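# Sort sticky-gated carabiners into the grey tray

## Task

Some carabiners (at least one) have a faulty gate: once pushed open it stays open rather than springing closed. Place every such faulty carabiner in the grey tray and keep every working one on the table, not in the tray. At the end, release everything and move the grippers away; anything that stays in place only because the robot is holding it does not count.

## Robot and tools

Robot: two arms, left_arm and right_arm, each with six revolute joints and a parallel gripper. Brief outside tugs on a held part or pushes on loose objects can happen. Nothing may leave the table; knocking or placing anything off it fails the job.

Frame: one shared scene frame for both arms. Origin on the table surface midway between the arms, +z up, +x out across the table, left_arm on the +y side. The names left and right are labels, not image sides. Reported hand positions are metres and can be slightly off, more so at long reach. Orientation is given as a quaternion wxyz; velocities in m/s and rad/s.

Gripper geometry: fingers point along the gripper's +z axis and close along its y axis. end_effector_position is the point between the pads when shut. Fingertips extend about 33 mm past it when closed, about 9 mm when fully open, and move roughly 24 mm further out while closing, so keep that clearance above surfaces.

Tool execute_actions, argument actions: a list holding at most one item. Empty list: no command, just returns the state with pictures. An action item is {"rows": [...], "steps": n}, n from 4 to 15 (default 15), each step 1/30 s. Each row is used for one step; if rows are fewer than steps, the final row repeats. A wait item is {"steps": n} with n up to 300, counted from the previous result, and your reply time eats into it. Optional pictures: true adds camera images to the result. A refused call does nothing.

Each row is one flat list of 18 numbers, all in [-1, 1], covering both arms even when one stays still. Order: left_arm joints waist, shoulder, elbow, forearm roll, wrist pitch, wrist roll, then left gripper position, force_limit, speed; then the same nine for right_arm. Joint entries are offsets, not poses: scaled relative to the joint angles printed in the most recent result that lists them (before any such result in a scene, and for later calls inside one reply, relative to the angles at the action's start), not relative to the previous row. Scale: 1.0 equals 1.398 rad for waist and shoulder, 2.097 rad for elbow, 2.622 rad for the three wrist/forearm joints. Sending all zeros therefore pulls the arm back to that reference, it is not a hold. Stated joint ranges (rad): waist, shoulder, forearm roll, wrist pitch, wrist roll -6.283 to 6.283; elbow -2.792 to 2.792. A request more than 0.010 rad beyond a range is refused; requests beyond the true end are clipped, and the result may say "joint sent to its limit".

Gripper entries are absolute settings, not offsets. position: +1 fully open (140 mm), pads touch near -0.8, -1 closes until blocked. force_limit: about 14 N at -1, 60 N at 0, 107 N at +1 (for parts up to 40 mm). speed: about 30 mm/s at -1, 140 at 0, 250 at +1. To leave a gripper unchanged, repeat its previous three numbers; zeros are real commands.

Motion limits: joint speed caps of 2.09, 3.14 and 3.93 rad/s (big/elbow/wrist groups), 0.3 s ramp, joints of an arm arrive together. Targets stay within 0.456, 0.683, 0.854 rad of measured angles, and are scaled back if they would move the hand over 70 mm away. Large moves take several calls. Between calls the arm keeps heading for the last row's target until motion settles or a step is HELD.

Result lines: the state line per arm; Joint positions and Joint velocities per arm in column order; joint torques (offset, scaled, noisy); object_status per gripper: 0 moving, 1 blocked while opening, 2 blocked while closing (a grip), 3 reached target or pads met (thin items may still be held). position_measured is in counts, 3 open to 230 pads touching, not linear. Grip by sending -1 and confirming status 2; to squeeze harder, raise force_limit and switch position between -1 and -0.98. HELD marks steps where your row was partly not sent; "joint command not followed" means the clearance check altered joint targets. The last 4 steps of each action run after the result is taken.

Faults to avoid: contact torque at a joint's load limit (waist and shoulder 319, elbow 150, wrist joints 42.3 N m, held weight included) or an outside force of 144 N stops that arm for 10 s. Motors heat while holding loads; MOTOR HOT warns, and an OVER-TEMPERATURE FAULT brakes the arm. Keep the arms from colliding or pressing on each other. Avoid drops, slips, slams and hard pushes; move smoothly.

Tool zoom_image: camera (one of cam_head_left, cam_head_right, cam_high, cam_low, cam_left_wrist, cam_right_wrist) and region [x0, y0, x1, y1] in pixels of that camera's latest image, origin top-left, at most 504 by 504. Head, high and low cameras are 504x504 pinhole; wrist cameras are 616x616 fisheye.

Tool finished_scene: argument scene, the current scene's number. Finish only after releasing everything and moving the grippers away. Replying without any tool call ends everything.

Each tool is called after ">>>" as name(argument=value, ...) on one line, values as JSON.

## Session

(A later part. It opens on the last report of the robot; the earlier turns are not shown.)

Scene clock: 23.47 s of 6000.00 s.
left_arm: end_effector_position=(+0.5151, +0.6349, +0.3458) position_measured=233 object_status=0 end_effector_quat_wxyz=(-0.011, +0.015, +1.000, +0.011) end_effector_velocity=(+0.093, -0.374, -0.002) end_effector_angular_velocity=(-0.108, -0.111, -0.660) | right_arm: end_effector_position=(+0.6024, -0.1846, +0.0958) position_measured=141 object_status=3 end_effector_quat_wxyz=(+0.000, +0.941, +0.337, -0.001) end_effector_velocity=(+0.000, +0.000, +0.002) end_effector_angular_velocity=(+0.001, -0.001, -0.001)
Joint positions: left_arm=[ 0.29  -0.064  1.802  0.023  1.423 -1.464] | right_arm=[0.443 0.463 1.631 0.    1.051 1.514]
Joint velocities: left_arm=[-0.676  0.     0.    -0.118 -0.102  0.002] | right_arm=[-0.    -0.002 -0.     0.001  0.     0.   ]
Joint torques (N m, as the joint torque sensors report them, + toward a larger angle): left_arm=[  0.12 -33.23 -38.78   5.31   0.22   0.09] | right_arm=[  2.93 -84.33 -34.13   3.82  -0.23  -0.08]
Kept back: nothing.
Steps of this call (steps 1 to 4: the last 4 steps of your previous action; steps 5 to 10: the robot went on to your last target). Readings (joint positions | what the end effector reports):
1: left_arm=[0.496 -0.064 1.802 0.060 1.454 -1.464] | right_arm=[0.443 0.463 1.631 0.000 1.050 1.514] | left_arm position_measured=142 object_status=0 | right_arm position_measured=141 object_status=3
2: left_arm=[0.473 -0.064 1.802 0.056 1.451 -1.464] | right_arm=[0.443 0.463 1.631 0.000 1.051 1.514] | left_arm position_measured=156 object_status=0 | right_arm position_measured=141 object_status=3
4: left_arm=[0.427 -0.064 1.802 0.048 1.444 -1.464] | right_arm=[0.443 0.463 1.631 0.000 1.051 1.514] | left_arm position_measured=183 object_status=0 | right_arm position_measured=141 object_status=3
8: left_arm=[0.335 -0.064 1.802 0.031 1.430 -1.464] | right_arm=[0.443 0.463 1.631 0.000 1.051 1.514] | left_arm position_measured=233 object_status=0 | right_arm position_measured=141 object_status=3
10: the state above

>>> execute_actions(actions=[{"steps":12}])

Scene clock: 23.87 s of 6000.00 s.
left_arm: end_effector_position=(+0.5278, +0.5622, +0.3457) position_measured=233 object_status=3 end_effector_quat_wxyz=(-0.000, +0.077, +0.997, +0.000) end_effector_velocity=(+0.000, -0.004, +0.000) end_effector_angular_velocity=(-0.002, -0.002, -0.006) | right_arm: end_effector_position=(+0.6025, -0.1847, +0.0958) position_measured=141 object_status=3 end_effector_quat_wxyz=(+0.000, +0.941, +0.337, -0.001) end_effector_velocity=(-0.000, +0.000, +0.000) end_effector_angular_velocity=(+0.001, +0.001, -0.000)
Joint positions: left_arm=[ 0.161 -0.064  1.802  0.     1.404 -1.464] | right_arm=[0.443 0.463 1.631 0.    1.051 1.514]
Joint velocities: left_arm=[-0.006 -0.001 -0.    -0.002 -0.001 -0.   ] | right_arm=[-0.    -0.    -0.     0.001  0.    -0.   ]
Joint torques (N m, as the joint torque sensors report them, + toward a larger angle): left_arm=[  2.72 -32.27 -39.48   4.92   0.09  -0.01] | right_arm=[  2.44 -82.8  -34.04   3.9   -0.24  -0.31]
Kept back: nothing.
Steps of this call (steps 1 to 12: the robot went on to your last target). Readings (joint positions | what the end effector reports):
1: left_arm=[0.267 -0.064 1.802 0.019 1.420 -1.464] | right_arm=[0.443 0.463 1.631 0.000 1.051 1.514] | left_arm position_measured=233 object_status=0 | right_arm position_measured=141 object_status=3
2: left_arm=[0.244 -0.064 1.802 0.015 1.416 -1.464] | right_arm=[0.443 0.463 1.631 0.000 1.051 1.514] | left_arm position_measured=233 object_status=0 | right_arm position_measured=141 object_status=3
4: left_arm=[0.202 -0.064 1.802 0.008 1.410 -1.464] | right_arm=[0.443 0.463 1.631 0.000 1.051 1.514] | left_arm position_measured=233 object_status=3 | right_arm position_measured=141 object_status=3
8: left_arm=[0.164 -0.064 1.802 0.001 1.404 -1.464] | right_arm=[0.443 0.463 1.631 0.000 1.051 1.514] | left_arm position_measured=233 object_status=3 | right_arm position_measured=141 object_status=3
12: the state above

>>> execute_actions(actions=[{"rows":[[-0.5,-0.0186,0.2985,0,-0.458,0,-0.9,0,1,0.4266,-0.1035,0.098,0,-0.0246,-0.1058,-0.1,0,1]],"steps":15}])

>>> execute_actions(actions=[{"steps":20}], pictures=true)

Scene clock: 25.27 s of 6000.00 s.
left_arm: end_effector_position=(+0.5274, +0.4801, +0.2467) position_measured=233 object_status=3 end_effector_quat_wxyz=(+0.055, +0.156, +0.986, -0.003) end_effector_velocity=(+0.000, -0.296, -0.272) end_effector_angular_velocity=(-0.102, -0.486, -0.561) | right_arm: end_effector_position=(+0.4964, -0.1177, +0.0987) position_measured=141 object_status=3 end_effector_quat_wxyz=(+0.000, +0.892, +0.452, -0.001) end_effector_velocity=(-0.354, +0.202, +0.008) end_effector_angular_velocity=(+0.005, -0.004, +0.782)
Joint positions: left_arm=[ 0.002 -0.071  1.996  0.     1.107 -1.464] | right_arm=[0.604 0.416 1.696 0.    1.031 1.425]
Joint velocities: left_arm=[-0.56  -0.026  0.577 -0.    -1.048  0.   ] | right_arm=[ 0.54  -0.129  0.18   0.    -0.057 -0.242]
Joint torques (N m, as the joint torque sensors report them, + toward a larger angle): left_arm=[  2.1  -31.4  -39.5    4.98   0.31  -0.06] | right_arm=[  3.36 -78.91 -34.7    3.76   0.05   0.24]
Steps of this call (steps 1 to 15: the robot went on to your last target; steps 16 to 31: nothing new was sent; steps 32 to 42: the first 11 steps of this action). Readings (joint positions | what the end effector reports):
32: left_arm=[0.160 -0.064 1.802 0.000 1.403 -1.464] | right_arm=[0.443 0.463 1.631 0.000 1.051 1.514] | left_arm position_measured=233 object_status=3 | right_arm position_measured=141 object_status=3
33: left_arm=[0.156 -0.064 1.807 0.000 1.396 -1.464] | right_arm=[0.446 0.462 1.632 0.000 1.051 1.511] | left_arm position_measured=233 object_status=3 | right_arm position_measured=141 object_status=3
35: left_arm=[0.128 -0.065 1.846 0.000 1.342 -1.464] | right_arm=[0.475 0.452 1.645 0.000 1.047 1.494] | left_arm position_measured=233 object_status=3 | right_arm position_measured=141 object_status=3
39: left_arm=[0.057 -0.069 1.936 0.000 1.211 -1.464] | right_arm=[0.550 0.430 1.677 0.000 1.037 1.451] | left_arm position_measured=233 object_status=3 | right_arm position_measured=141 object_status=3
42: the state above

Scene clock: 25.93 s of 6000.00 s.
left_arm: end_effector_position=(+0.4690, +0.2590, +0.1245) position_measured=233 object_status=3 end_effector_quat_wxyz=(+0.240, +0.352, +0.902, -0.065) end_effector_velocity=(-0.211, -0.301, -0.119) end_effector_angular_velocity=(-0.360, -0.487, -0.682) | right_arm: end_effector_position=(+0.2392, -0.0311, +0.1010) position_measured=141 object_status=3 end_effector_quat_wxyz=(-0.000, +0.739, +0.674, +0.000) end_effector_velocity=(-0.389, +0.047, -0.000) end_effector_angular_velocity=(+0.002, -0.001, +0.803)
Joint positions: left_arm=[-0.428 -0.086  2.343  0.     0.382 -1.464] | right_arm=[0.981 0.331 1.817 0.    0.992 1.262]
Joint velocities: left_arm=[-0.681 -0.023  0.52  -0.    -1.103  0.001] | right_arm=[ 0.562 -0.125  0.18   0.    -0.056 -0.241]
Joint torques (N m, as the joint torque sensors report them, + toward a larger angle): left_arm=[ -0.93 -21.42 -31.57   4.14  -0.79   0.01] | right_arm=[ -1.32 -70.14 -33.26   3.77  -0.05   0.05]
Kept back: nothing.
Steps of this call (steps 1 to 4: the last 4 steps of your previous action; steps 5 to 20: the robot went on to your last target). Readings (joint positions | what the end effector reports):
1: left_arm=[-0.017 -0.072 2.016 0.000 1.072 -1.464] | right_arm=[0.623 0.412 1.702 0.000 1.029 1.417] | left_arm position_measured=233 object_status=3 | right_arm position_measured=141 object_status=3
2: left_arm=[-0.036 -0.073 2.034 0.000 1.035 -1.464] | right_arm=[0.641 0.408 1.708 0.000 1.027 1.409] | left_arm position_measured=233 object_status=3 | right_arm position_measured=141 object_status=3
4: left_arm=[-0.077 -0.075 2.071 0.000 0.960 -1.464] | right_arm=[0.678 0.400 1.720 0.000 1.023 1.393] | left_arm position_measured=233 object_status=3 | right_arm position_measured=141 object_status=3
8: left_arm=[-0.161 -0.077 2.138 0.000 0.817 -1.464] | right_arm=[0.752 0.383 1.744 0.000 1.016 1.361] | left_arm position_measured=233 object_status=3 | right_arm position_measured=141 object_status=3
20: the state above

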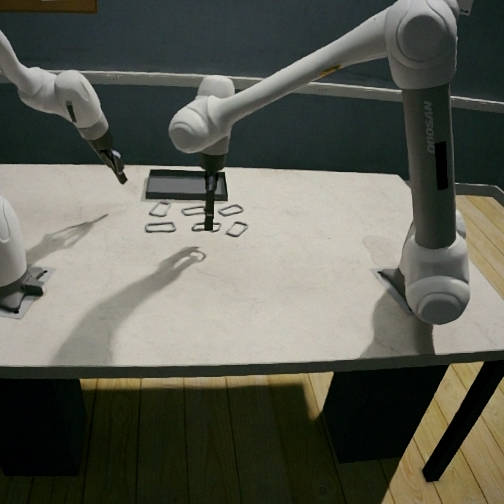

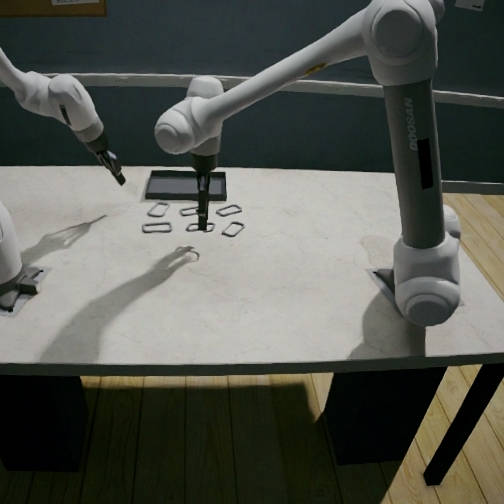

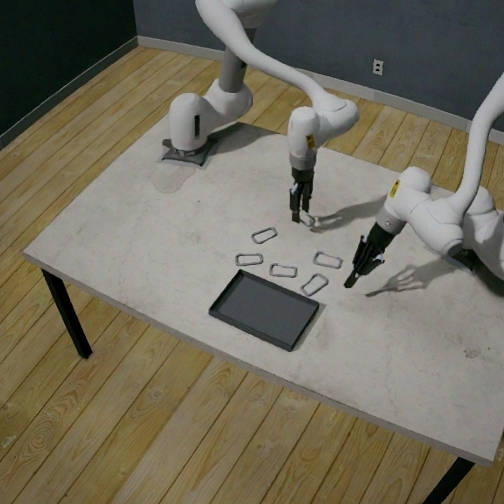

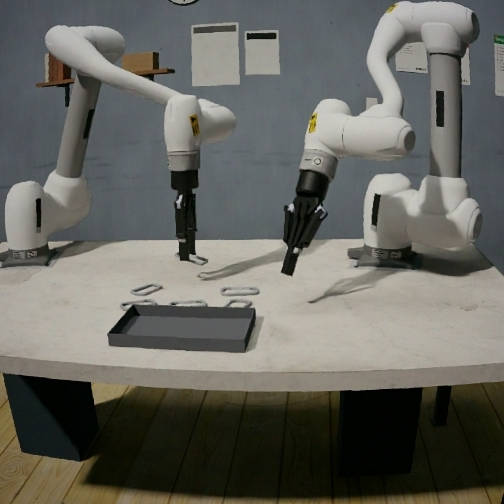

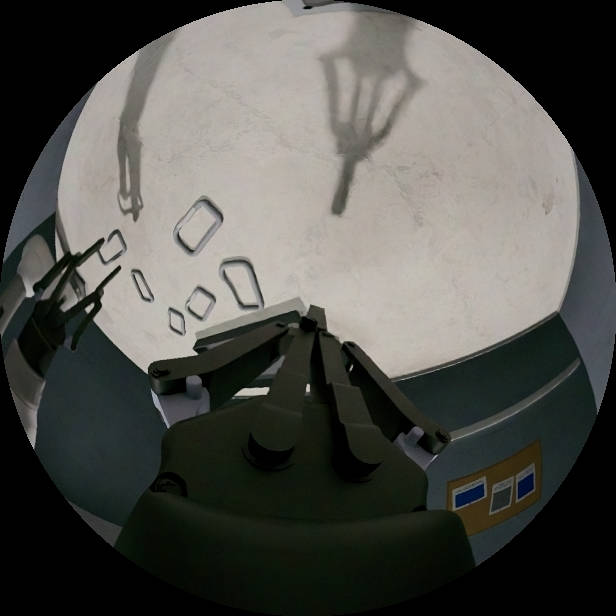

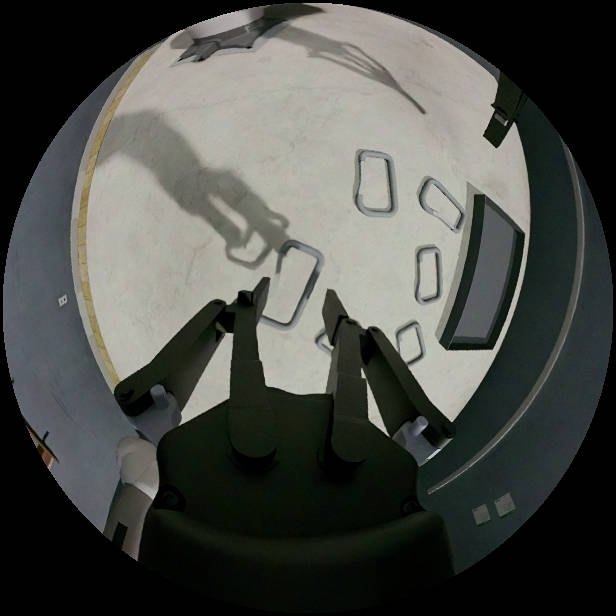

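>>> execute_actions(actions=[], pictures=false)

Scene clock: 26.10 s of 6000.00 s.
left_arm: end_effector_position=(+0.4365, +0.2197, +0.1096) position_measured=233 object_status=3 end_effector_quat_wxyz=(+0.275, +0.390, +0.874, -0.089) end_effector_velocity=(-0.110, -0.114, -0.040) end_effector_angular_velocity=(-0.176, -0.197, -0.297) | right_arm: end_effector_position=(+0.2014, -0.0277, +0.1010) position_measured=141 object_status=3 end_effector_quat_wxyz=(-0.000, +0.712, +0.702, +0.000) end_effector_velocity=(-0.043, +0.003, -0.001) end_effector_angular_velocity=(+0.001, -0.000, +0.093)
Joint positions: left_arm=[-0.523 -0.089  2.416  0.     0.228 -1.464] | right_arm=[1.036 0.319 1.835 0.    0.987 1.238]
Joint velocities: left_arm=[-0.297 -0.01   0.226  0.002 -0.48  -0.001] | right_arm=[ 0.063 -0.013  0.02  -0.    -0.008 -0.029]
Joint torques (N m, as the joint torque sensors report them, + toward a larger angle): left_arm=[  6.6  -24.54 -35.68   4.74  -1.53   0.01] | right_arm=[ -9.7  -61.27 -35.72   3.72  -0.36  -0.44]
Kept back: nothing.
Steps of this call (steps 1 to 5: the robot went on to your last target). Readings (joint positions | what the end effector reports):
1: left_arm=[-0.451 -0.087 2.361 0.000 0.344 -1.464] | right_arm=[0.999 0.327 1.823 0.000 0.991 1.254] | left_arm position_measured=233 object_status=3 | right_arm position_measured=141 object_status=3
2: left_arm=[-0.474 -0.088 2.378 0.000 0.308 -1.464] | right_arm=[1.014 0.324 1.828 0.000 0.989 1.248] | left_arm position_measured=233 object_status=3 | right_arm position_measured=141 object_status=3
4: left_arm=[-0.511 -0.089 2.407 0.000 0.248 -1.464] | right_arm=[1.032 0.319 1.834 0.000 0.987 1.240] | left_arm position_measured=233 object_status=3 | right_arm position_measured=141 object_status=3
5: the state above

>>> execute_actions(actions=[{"rows":[[-0.38,-0.001,0.006,0,-0.009,0,-0.9,0,1,0.002,0.043,0.023,0,-0.041,0,-0.1,0,1]],"steps":15}])

>>> execute_actions(actions=[{"steps":10}], pictures=true)

Scene clock: 26.63 s of 6000.00 s.
left_arm: end_effector_position=(+0.3519, +0.1357, +0.1076) position_measured=233 object_status=3 end_effector_quat_wxyz=(+0.269, +0.484, +0.824, -0.121) end_effector_velocity=(-0.297, -0.239, +0.000) end_effector_angular_velocity=(-0.001, +0.000, -0.709) | right_arm: end_effector_position=(+0.1990, -0.0282, +0.0405) position_measured=141 object_status=3 end_effector_quat_wxyz=(-0.000, +0.711, +0.703, +0.000) end_effector_velocity=(+0.001, -0.001, -0.009) end_effector_angular_velocity=(+0.001, -0.001, -0.002)
Joint positions: left_arm=[-0.746 -0.09   2.428  0.     0.204 -1.464] | right_arm=[1.039 0.378 1.883 0.    0.881 1.238]
Joint velocities: left_arm=[-0.711 -0.002  0.002 -0.    -0.    -0.002] | right_arm=[-0.001  0.008  0.008 -0.    -0.017  0.001]
Joint torques (N m, as the joint torque sensors report them, + toward a larger angle): left_arm=[ -3.37 -18.02 -28.9    3.81  -1.26   0.12] | right_arm=[  5.43 -70.8  -31.     3.54   0.21  -0.22]
Steps of this call (steps 1 to 5: the robot went on to your last target; steps 6 to 16: the first 11 steps of this action). Readings (joint positions | what the end effector reports):
6: left_arm=[-0.538 -0.090 2.427 0.000 0.204 -1.464] | right_arm=[1.039 0.318 1.836 0.000 0.986 1.237] | left_arm position_measured=233 object_status=3 | right_arm position_measured=141 object_status=3
7: left_arm=[-0.542 -0.090 2.427 0.000 0.204 -1.464] | right_arm=[1.039 0.321 1.839 0.000 0.979 1.237] | left_arm position_measured=233 object_status=3 | right_arm position_measured=141 object_status=3
9: left_arm=[-0.572 -0.090 2.427 0.000 0.204 -1.464] | right_arm=[1.039 0.347 1.859 0.001 0.934 1.237] | left_arm position_measured=233 object_status=3 | right_arm position_measured=141 object_status=3
13: left_arm=[-0.674 -0.090 2.428 0.000 0.204 -1.464] | right_arm=[1.039 0.376 1.881 0.000 0.885 1.238] | left_arm position_measured=233 object_status=3 | right_arm position_measured=141 object_status=3
16: the state above

Scene clock: 26.97 s of 6000.00 s.
left_arm: end_effector_position=(+0.2434, +0.0680, +0.1074) position_measured=233 object_status=3 end_effector_quat_wxyz=(+0.253, +0.579, +0.760, -0.153) end_effector_velocity=(-0.326, -0.153, -0.001) end_effector_angular_velocity=(+0.002, +0.002, -0.671) | right_arm: end_effector_position=(+0.1992, -0.0283, +0.0396) position_measured=141 object_status=3 end_effector_quat_wxyz=(-0.000, +0.711, +0.703, +0.000) end_effector_velocity=(+0.001, +0.001, +0.000) end_effector_angular_velocity=(+0.001, -0.001, -0.001)
Joint positions: left_arm=[-0.986 -0.09   2.428  0.     0.204 -1.464] | right_arm=[1.038 0.379 1.883 0.    0.879 1.238]
Joint velocities: left_arm=[-0.672  0.001  0.002 -0.    -0.    -0.001] | right_arm=[-0.    -0.    -0.001 -0.001 -0.     0.001]
Joint torques (N m, as the joint torque sensors report them, + toward a larger angle): left_arm=[  1.94 -20.11 -29.1    3.88  -1.21  -0.05] | right_arm=[  3.48 -71.85 -29.93   3.55  -0.23  -0.13]
Kept back: nothing.
Steps of this call (steps 1 to 4: the last 4 steps of your previous action; steps 5 to 10: the robot went on to your last target). Readings (joint positions | what the end effector reports):
1: left_arm=[-0.770 -0.090 2.428 0.000 0.204 -1.464] | right_arm=[1.039 0.378 1.883 0.000 0.880 1.238] | left_arm position_measured=233 object_status=3 | right_arm position_measured=141 object_status=3
2: left_arm=[-0.794 -0.090 2.428 0.000 0.204 -1.464] | right_arm=[1.039 0.378 1.883 0.000 0.880 1.238] | left_arm position_measured=233 object_status=3 | right_arm position_measured=141 object_status=3
4: left_arm=[-0.842 -0.090 2.428 0.000 0.204 -1.464] | right_arm=[1.039 0.379 1.883 0.000 0.880 1.238] | left_arm position_measured=233 object_status=3 | right_arm position_measured=141 object_status=3
8: left_arm=[-0.938 -0.090 2.428 0.000 0.204 -1.464] | right_arm=[1.038 0.379 1.883 0.000 0.879 1.238] | left_arm position_measured=233 object_status=3 | right_arm position_measured=141 object_status=3
10: the state above

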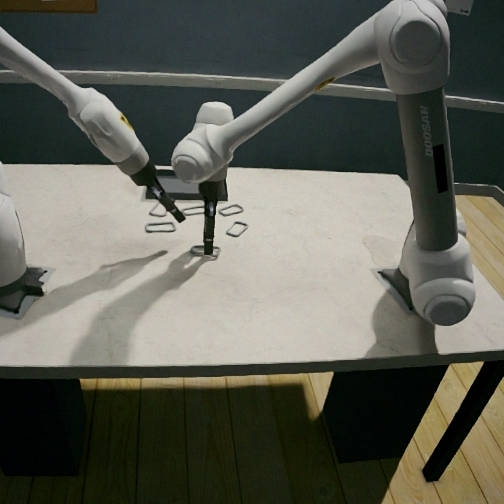

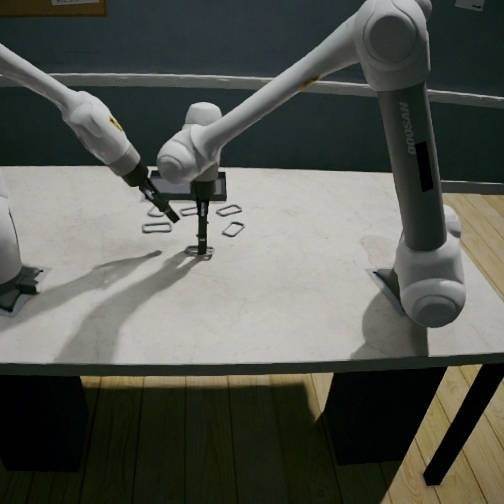

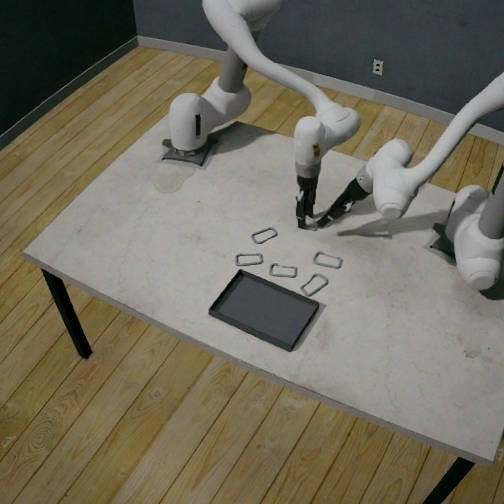

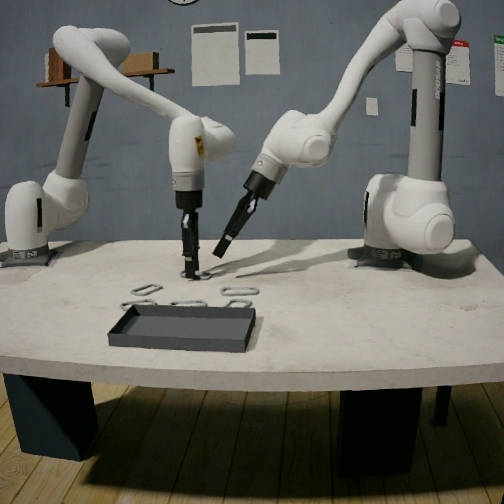

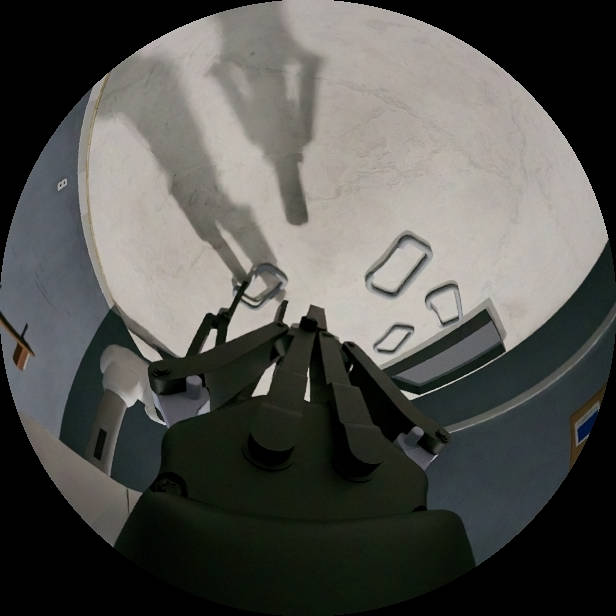

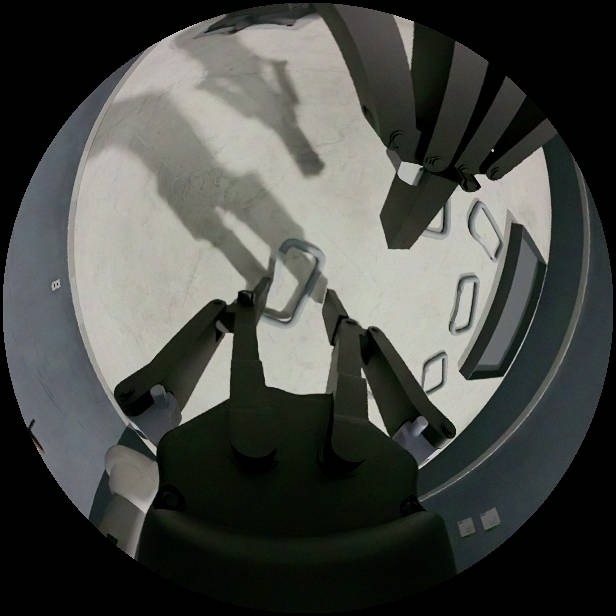

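>>> execute_actions(actions=[{"rows":[[-0.078,0,0,0,0,0,-0.9,0,1,0,0,0,0,0,0,-0.1,0,1]],"steps":12}])

>>> execute_actions(actions=[{"steps":6}], pictures=true)

Scene clock: 27.40 s of 6000.00 s.
left_arm: end_effector_position=(+0.1903, +0.0463, +0.1075) position_measured=233 object_status=3 end_effector_quat_wxyz=(+0.244, +0.619, +0.728, -0.166) end_effector_velocity=(-0.013, -0.005, +0.000) end_effector_angular_velocity=(-0.001, +0.001, -0.026) | right_arm: end_effector_position=(+0.1992, -0.0283, +0.0396) position_measured=141 object_status=3 end_effector_quat_wxyz=(-0.000, +0.711, +0.703, +0.000) end_effector_velocity=(-0.000, -0.000, -0.000) end_effector_angular_velocity=(-0.001, +0.000, -0.001)
Joint positions: left_arm=[-1.093 -0.091  2.429  0.     0.204 -1.464] | right_arm=[1.038 0.379 1.883 0.    0.879 1.238]
Joint velocities: left_arm=[-0.027 -0.    -0.001 -0.     0.    -0.001] | right_arm=[-0.  0.  0.  0.  0.  0.]
Joint torques (N m, as the joint torque sensors report them, + toward a larger angle): left_arm=[  2.33 -19.99 -29.19   4.01  -1.27   0.05] | right_arm=[  2.56 -71.62 -31.13   3.34  -0.15  -0.39]
Steps of this call (steps 1 to 5: the robot went on to your last target; steps 6 to 13: the first 8 steps of this action). Readings (joint positions | what the end effector reports):
6: left_arm=[-1.052 -0.090 2.429 0.000 0.204 -1.464] | right_arm=[1.038 0.379 1.883 0.000 0.879 1.238] | left_arm position_measured=233 object_status=3 | right_arm position_measured=141 object_status=3
7: left_arm=[-1.057 -0.091 2.429 0.000 0.204 -1.464] | right_arm=[1.038 0.379 1.883 0.000 0.879 1.238] | left_arm position_measured=233 object_status=3 | right_arm position_measured=141 object_status=3
9: left_arm=[-1.077 -0.091 2.429 0.000 0.204 -1.464] | right_arm=[1.038 0.379 1.883 0.000 0.879 1.238] | left_arm position_measured=233 object_status=3 | right_arm position_measured=141 object_status=3
13: the state above

Scene clock: 27.60 s of 6000.00 s.
left_arm: end_effector_position=(+0.1894, +0.0460, +0.1075) position_measured=233 object_status=3 end_effector_quat_wxyz=(+0.244, +0.619, +0.727, -0.166) end_effector_velocity=(-0.001, -0.000, +0.001) end_effector_angular_velocity=(-0.002, -0.001, -0.002) | right_arm: end_effector_position=(+0.1992, -0.0283, +0.0396) position_measured=141 object_status=3 end_effector_quat_wxyz=(-0.000, +0.711, +0.703, +0.000) end_effector_velocity=(+0.000, +0.000, +0.001) end_effector_angular_velocity=(+0.001, -0.001, +0.001)
Joint positions: left_arm=[-1.095 -0.09   2.428  0.     0.204 -1.464] | right_arm=[1.038 0.379 1.883 0.    0.879 1.238]
Joint velocities: left_arm=[-0.002 -0.002  0.    -0.001  0.     0.001] | right_arm=[-0.    -0.001 -0.    -0.     0.    -0.001]
Joint torques (N m, as the joint torque sensors report them, + toward a larger angle): left_arm=[ -2.49 -20.37 -30.05   4.01  -1.18   0.2 ] | right_arm=[  1.78 -71.75 -30.29   3.45  -0.12  -0.42]
Kept back: nothing.
Steps of this call (steps 1 to 4: the last 4 steps of your previous action; steps 5 to 6: the robot went on to your last target). Readings (joint positions | what the end effector reports):
1: left_arm=[-1.094 -0.091 2.429 0.000 0.204 -1.464] | right_arm=[1.038 0.379 1.883 0.000 0.879 1.238] | left_arm position_measured=233 object_status=3 | right_arm position_measured=141 object_status=3
2: left_arm=[-1.094 -0.091 2.428 0.000 0.204 -1.464] | right_arm=[1.038 0.379 1.883 0.000 0.879 1.238] | left_arm position_measured=233 object_status=3 | right_arm position_measured=141 object_status=3
4: left_arm=[-1.095 -0.091 2.428 0.000 0.204 -1.464] | right_arm=[1.038 0.379 1.883 0.000 0.879 1.238] | left_arm position_measured=233 object_status=3 | right_arm position_measured=141 object_status=3
6: the state above

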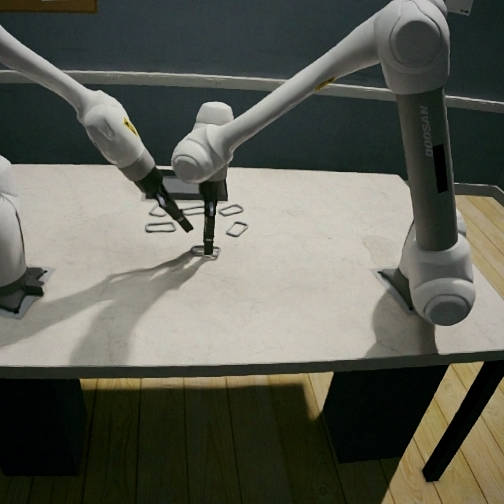

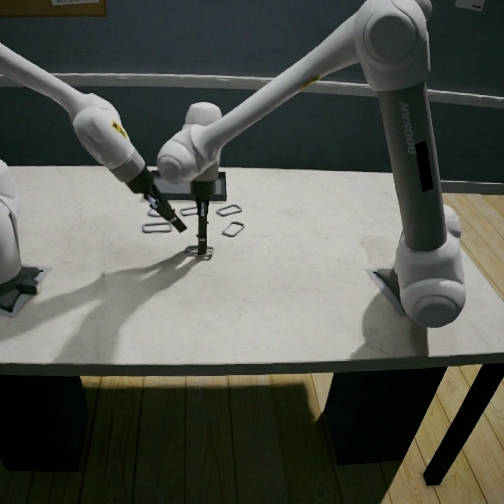

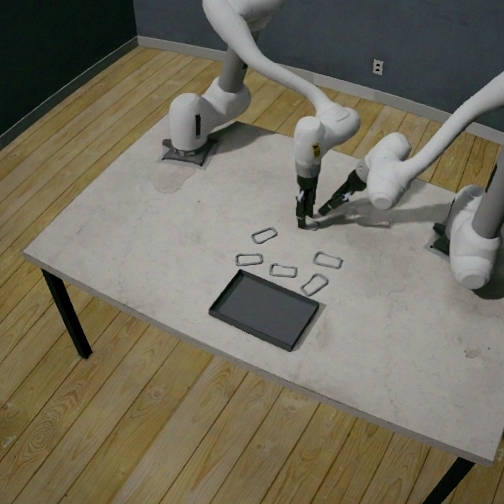

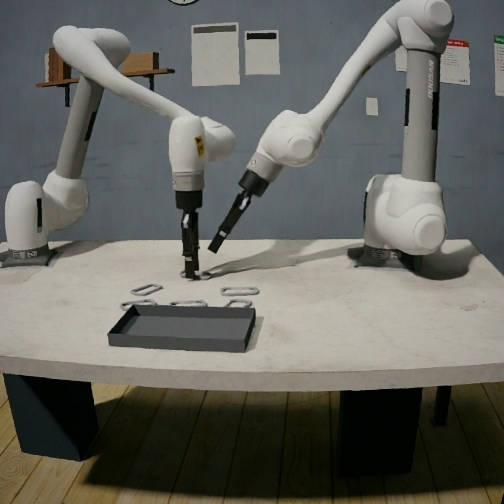

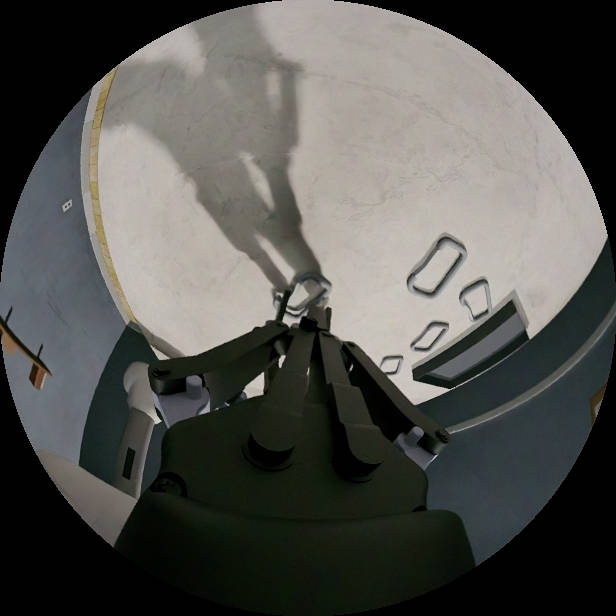

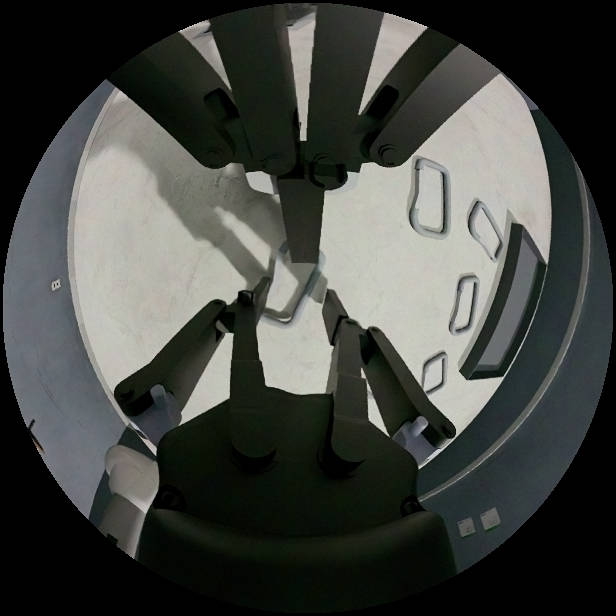

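>>> execute_actions(actions=[{"rows":[[0,0.080,0.0213,0,-0.0597,0,-0.9,0,1,0,0,0,0,0,0,-0.1,0,1]],"steps":14}])

>>> execute_actions(actions=[{"steps":6}], pictures=true)

>>> zoom_image(camera="cam_left_wrist", region=[220,220,420,420])

>>> zoom_image(camera="cam_head_left", region=[150,190,270,290])

Scene clock: 28.30 s of 6000.00 s.
left_arm: end_effector_position=(+0.1904, +0.0422, +0.0528) position_measured=233 object_status=3 end_effector_quat_wxyz=(+0.244, +0.619, +0.727, -0.166) end_effector_velocity=(+0.000, -0.003, -0.012) end_effector_angular_velocity=(-0.010, -0.001, +0.002) | right_arm: end_effector_position=(+0.1992, -0.0283, +0.0396) position_measured=141 object_status=3 end_effector_quat_wxyz=(-0.000, +0.711, +0.703, +0.000) end_effector_velocity=(+0.000, -0.000, +0.000) end_effector_angular_velocity=(-0.000, -0.000, +0.000)
Joint positions: left_arm=[-1.095  0.019  2.472  0.     0.05  -1.464] | right_arm=[1.038 0.379 1.883 0.    0.879 1.238]
Joint velocities: left_arm=[-0.001  0.028  0.011 -0.002 -0.048 -0.002] | right_arm=[-0. -0.  0. -0.  0. -0.]
Joint torques (N m, as the joint torque sensors report them, + toward a larger angle): left_arm=[  0.29 -32.63 -27.54   3.67  -1.25  -0.01] | right_arm=[  3.25 -72.79 -31.56   3.63  -0.28  -0.24]
Steps of this call (steps 1 to 11: the robot went on to your last target; steps 12 to 21: the first 10 steps of this action). Readings (joint positions | what the end effector reports):
12: left_arm=[-1.095 -0.090 2.428 0.000 0.204 -1.464] | right_arm=[1.038 0.379 1.883 0.000 0.879 1.238] | left_arm position_measured=233 object_status=3 | right_arm position_measured=141 object_status=3
13: left_arm=[-1.095 -0.087 2.430 0.000 0.199 -1.464] | right_arm=[1.038 0.379 1.883 0.000 0.879 1.238] | left_arm position_measured=233 object_status=3 | right_arm position_measured=141 object_status=3
15: left_arm=[-1.095 -0.057 2.442 0.000 0.157 -1.464] | right_arm=[1.038 0.379 1.883 0.000 0.879 1.238] | left_arm position_measured=233 object_status=3 | right_arm position_measured=141 object_status=3
19: left_arm=[-1.095 0.013 2.470 0.000 0.060 -1.464] | right_arm=[1.038 0.379 1.883 0.000 0.879 1.238] | left_arm position_measured=233 object_status=3 | right_arm position_measured=141 object_status=3
21: the state above

Scene clock: 28.50 s of 6000.00 s.
left_arm: end_effector_position=(+0.1904, +0.0422, +0.0520) position_measured=233 object_status=3 end_effector_quat_wxyz=(+0.244, +0.619, +0.727, -0.166) end_effector_velocity=(+0.001, +0.000, -0.001) end_effector_angular_velocity=(+0.000, +0.000, +0.002) | right_arm: end_effector_position=(+0.1992, -0.0283, +0.0396) position_measured=141 object_status=3 end_effector_quat_wxyz=(-0.000, +0.711, +0.703, +0.000) end_effector_velocity=(-0.000, -0.000, -0.000) end_effector_angular_velocity=(-0.001, +0.001, -0.001)
Joint positions: left_arm=[-1.095  0.021  2.473  0.     0.047 -1.464] | right_arm=[1.038 0.379 1.883 0.    0.879 1.238]
Joint velocities: left_arm=[ 0.002  0.002  0.001 -0.    -0.003  0.   ] | right_arm=[-0.     0.001  0.     0.001  0.     0.   ]
Joint torques (N m, as the joint torque sensors report them, + toward a larger angle): left_arm=[  1.97 -26.17 -25.38   3.5   -1.07   0.06] | right_arm=[  3.43 -71.1  -31.08   3.49  -0.25  -0.54]
Kept back: nothing.
Steps of this call (steps 1 to 4: the last 4 steps of your previous action; steps 5 to 6: the robot went on to your last target). Readings (joint positions | what the end effector reports):
1: left_arm=[-1.095 0.020 2.473 0.000 0.049 -1.464] | right_arm=[1.038 0.379 1.883 0.000 0.879 1.238] | left_arm position_measured=233 object_status=3 | right_arm position_measured=141 object_status=3
2: left_arm=[-1.095 0.020 2.473 0.000 0.048 -1.464] | right_arm=[1.038 0.379 1.883 0.000 0.879 1.238] | left_arm position_measured=233 object_status=3 | right_arm position_measured=141 object_status=3
4: left_arm=[-1.095 0.021 2.473 0.000 0.048 -1.464] | right_arm=[1.038 0.379 1.883 0.000 0.879 1.238] | left_arm position_measured=233 object_status=3 | right_arm position_measured=141 object_status=3
6: the state above

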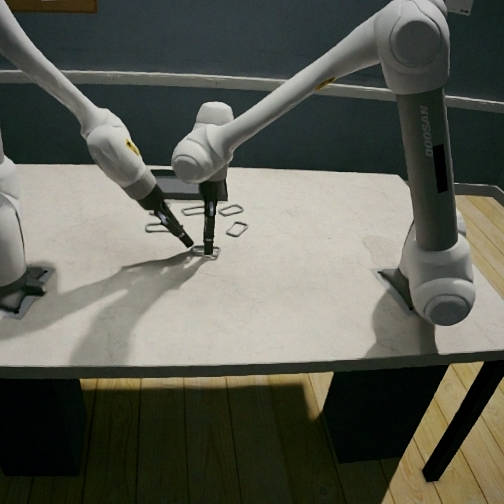

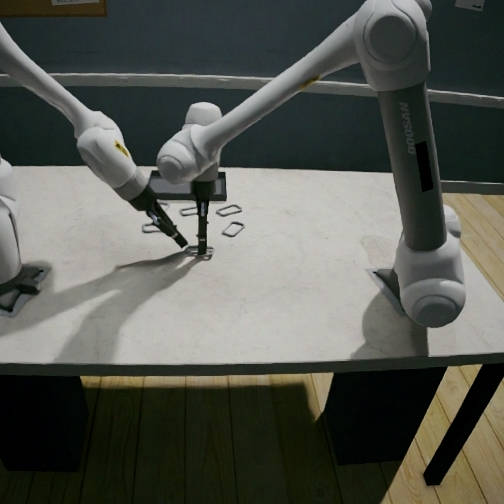

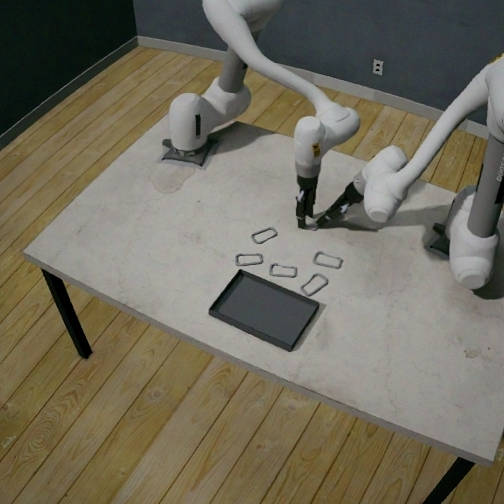

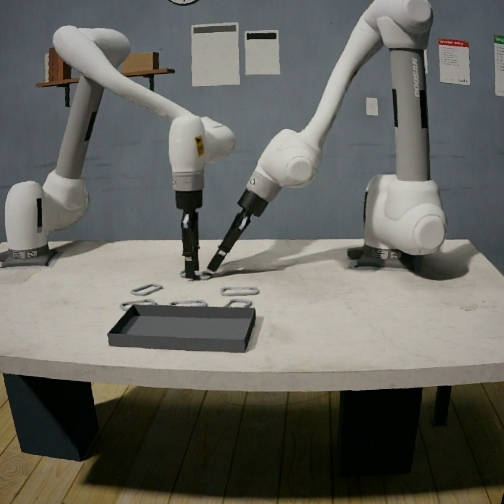

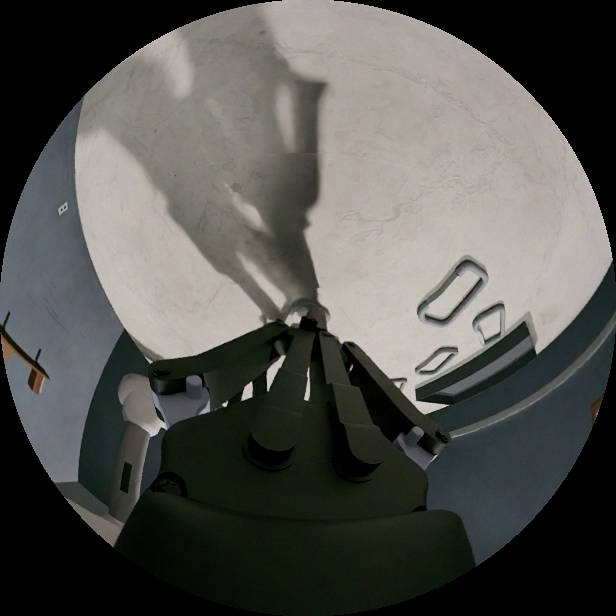

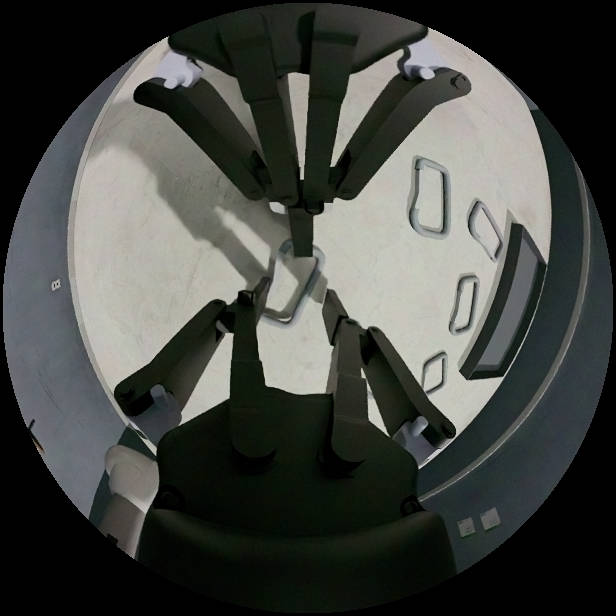

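Region (220, 220, 420, 420) of cam_left_wrist's 616x616 image, scaled by 2.520, with more detail than that image has.

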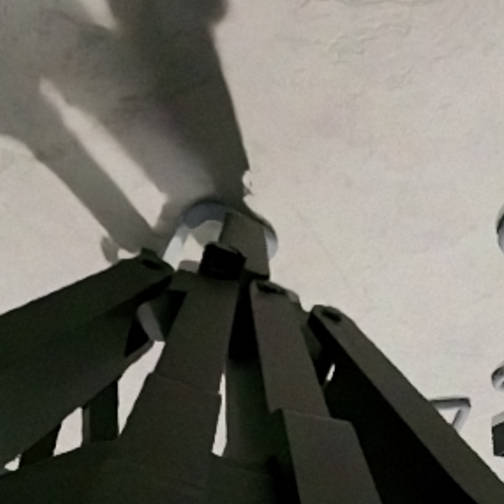

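Region (150, 190, 270, 290) of cam_head_left's 504x504 image, scaled by 4.200, with more detail than that image has.

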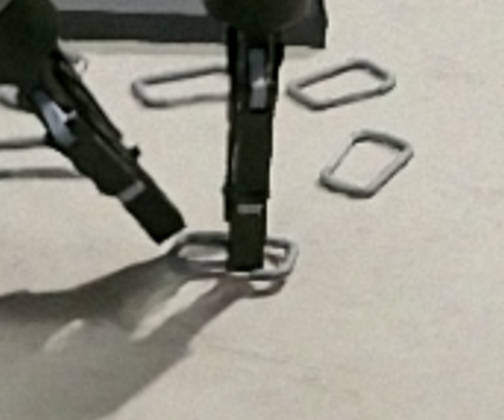

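>>> execute_actions(actions=[{"rows":[[0,0.020,0.0053,0,-0.015,0,-0.9,0,1,0,0,0,0,0,0,-0.1,0,1]],"steps":12}])

>>> execute_actions(actions=[{"steps":6}], pictures=true)

>>> zoom_image(camera="cam_head_left", region=[150,190,270,290])

>>> zoom_image(camera="cam_right_wrist", region=[200,170,400,370])

Scene clock: 28.97 s of 6000.00 s.
left_arm: end_effector_position=(+0.1904, +0.0425, +0.0392) position_measured=233 object_status=3 end_effector_quat_wxyz=(+0.244, +0.619, +0.727, -0.166) end_effector_velocity=(+0.000, +0.000, -0.008) end_effector_angular_velocity=(-0.001, -0.001, +0.000) | right_arm: end_effector_position=(+0.1992, -0.0283, +0.0396) position_measured=141 object_status=3 end_effector_quat_wxyz=(-0.000, +0.711, +0.703, +0.000) end_effector_velocity=(+0.000, +0.000, +0.001) end_effector_angular_velocity=(+0.001, -0.001, -0.001)
Joint positions: left_arm=[-1.095  0.048  2.484  0.     0.01  -1.464] | right_arm=[1.038 0.379 1.883 0.    0.879 1.238]
Joint velocities: left_arm=[ 0.001  0.017  0.007  0.    -0.025  0.001] | right_arm=[-0.    -0.002  0.    -0.     0.     0.001]
Joint torques (N m, as the joint torque sensors report them, + toward a larger angle): left_arm=[ -0.1  -30.97 -24.74   3.32  -1.13   0.01] | right_arm=[  2.16 -72.52 -30.55   3.37  -0.06  -0.21]
Steps of this call (steps 1 to 6: the robot went on to your last target; steps 7 to 14: the first 8 steps of this action). Readings (joint positions | what the end effector reports):
7: left_arm=[-1.095 0.021 2.473 0.000 0.047 -1.464] | right_arm=[1.038 0.379 1.883 0.000 0.879 1.238] | left_arm position_measured=233 object_status=3 | right_arm position_measured=141 object_status=3
8: left_arm=[-1.095 0.025 2.474 0.000 0.042 -1.464] | right_arm=[1.038 0.379 1.883 0.000 0.879 1.238] | left_arm position_measured=233 object_status=3 | right_arm position_measured=141 object_status=3
10: left_arm=[-1.095 0.039 2.480 0.000 0.022 -1.464] | right_arm=[1.038 0.379 1.883 0.000 0.879 1.238] | left_arm position_measured=233 object_status=3 | right_arm position_measured=141 object_status=3
14: the state above

Scene clock: 29.17 s of 6000.00 s.
left_arm: end_effector_position=(+0.1904, +0.0425, +0.0386) position_measured=233 object_status=3 end_effector_quat_wxyz=(+0.244, +0.619, +0.727, -0.166) end_effector_velocity=(-0.000, +0.000, -0.001) end_effector_angular_velocity=(+0.001, -0.001, -0.003) | right_arm: end_effector_position=(+0.1992, -0.0283, +0.0396) position_measured=141 object_status=3 end_effector_quat_wxyz=(-0.000, +0.711, +0.703, +0.000) end_effector_velocity=(-0.000, -0.000, +0.000) end_effector_angular_velocity=(+0.000, +0.000, +0.001)
Joint positions: left_arm=[-1.095  0.049  2.484  0.     0.008 -1.464] | right_arm=[1.038 0.379 1.883 0.    0.879 1.238]
Joint velocities: left_arm=[-0.001  0.002  0.001  0.001 -0.001  0.001] | right_arm=[ 0.    -0.001  0.001  0.    -0.    -0.   ]
Joint torques (N m, as the joint torque sensors report them, + toward a larger angle): left_arm=[ -0.36 -29.21 -23.49   3.28  -0.81  -0.02] | right_arm=[  1.86 -71.57 -30.59   3.36  -0.09  -0.44]
Kept back: nothing.
Steps of this call (steps 1 to 4: the last 4 steps of your previous action; steps 5 to 6: the robot went on to your last target). Readings (joint positions | what the end effector reports):
1: left_arm=[-1.095 0.048 2.484 0.000 0.009 -1.464] | right_arm=[1.038 0.379 1.883 0.000 0.879 1.238] | left_arm position_measured=233 object_status=3 | right_arm position_measured=141 object_status=3
2: left_arm=[-1.095 0.049 2.484 0.000 0.009 -1.464] | right_arm=[1.038 0.379 1.883 0.000 0.879 1.238] | left_arm position_measured=233 object_status=3 | right_arm position_measured=141 object_status=3
4: left_arm=[-1.095 0.049 2.484 0.000 0.008 -1.464] | right_arm=[1.038 0.379 1.883 0.000 0.879 1.238] | left_arm position_measured=233 object_status=3 | right_arm position_measured=141 object_status=3
6: the state above

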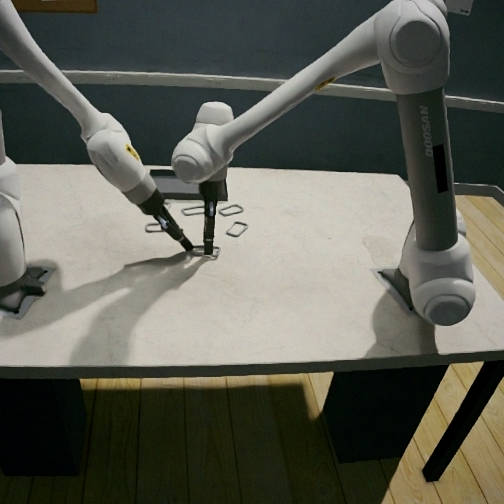

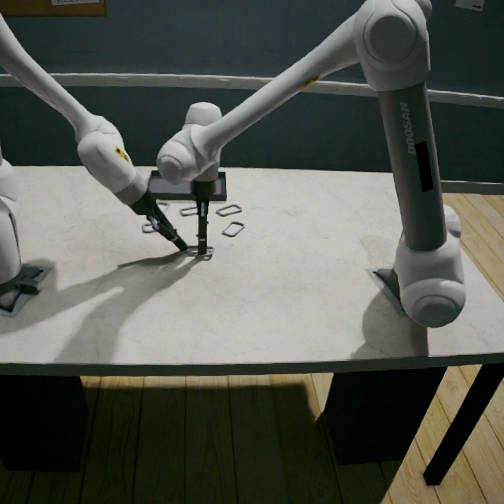

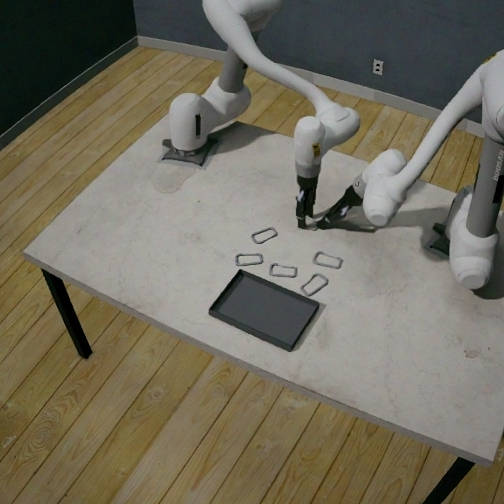

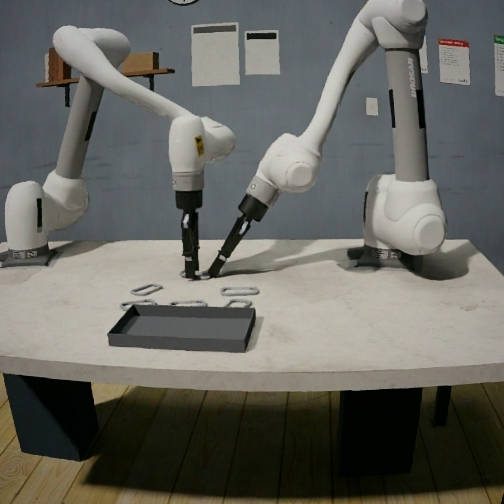

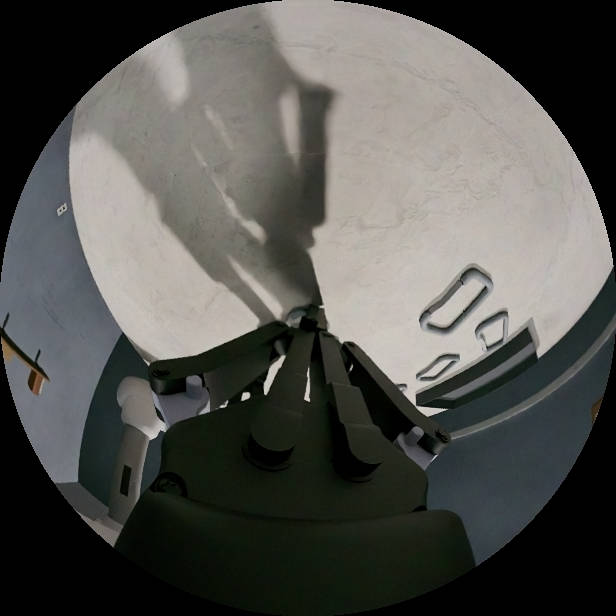

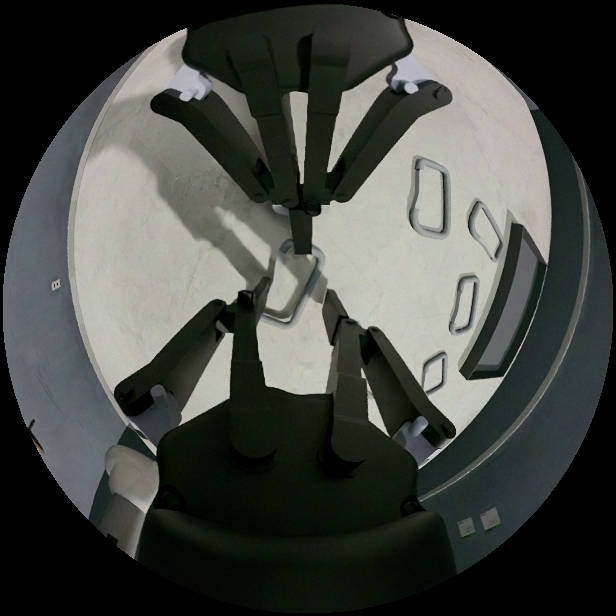

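Region (150, 190, 270, 290) of cam_head_left's 504x504 image, scaled by 4.200, with more detail than that image has.

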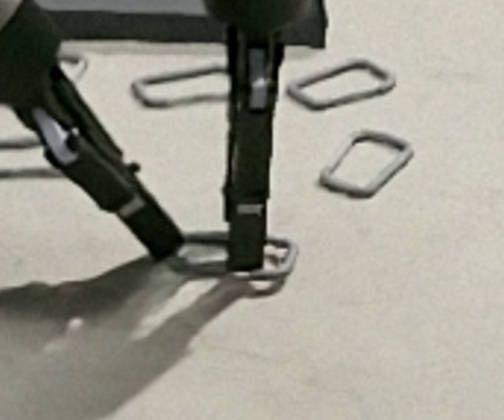

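Region (200, 170, 400, 370) of cam_right_wrist's 616x616 image, scaled by 2.520, with more detail than that image has.

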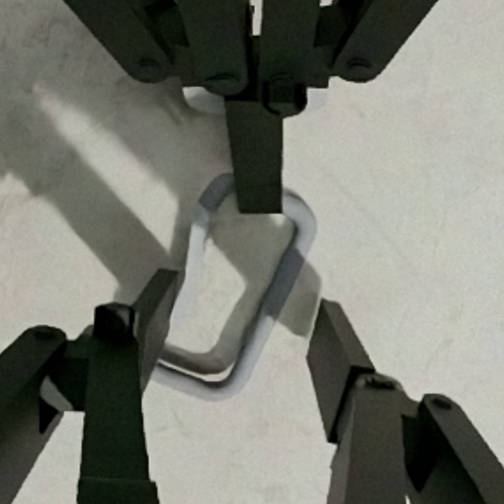

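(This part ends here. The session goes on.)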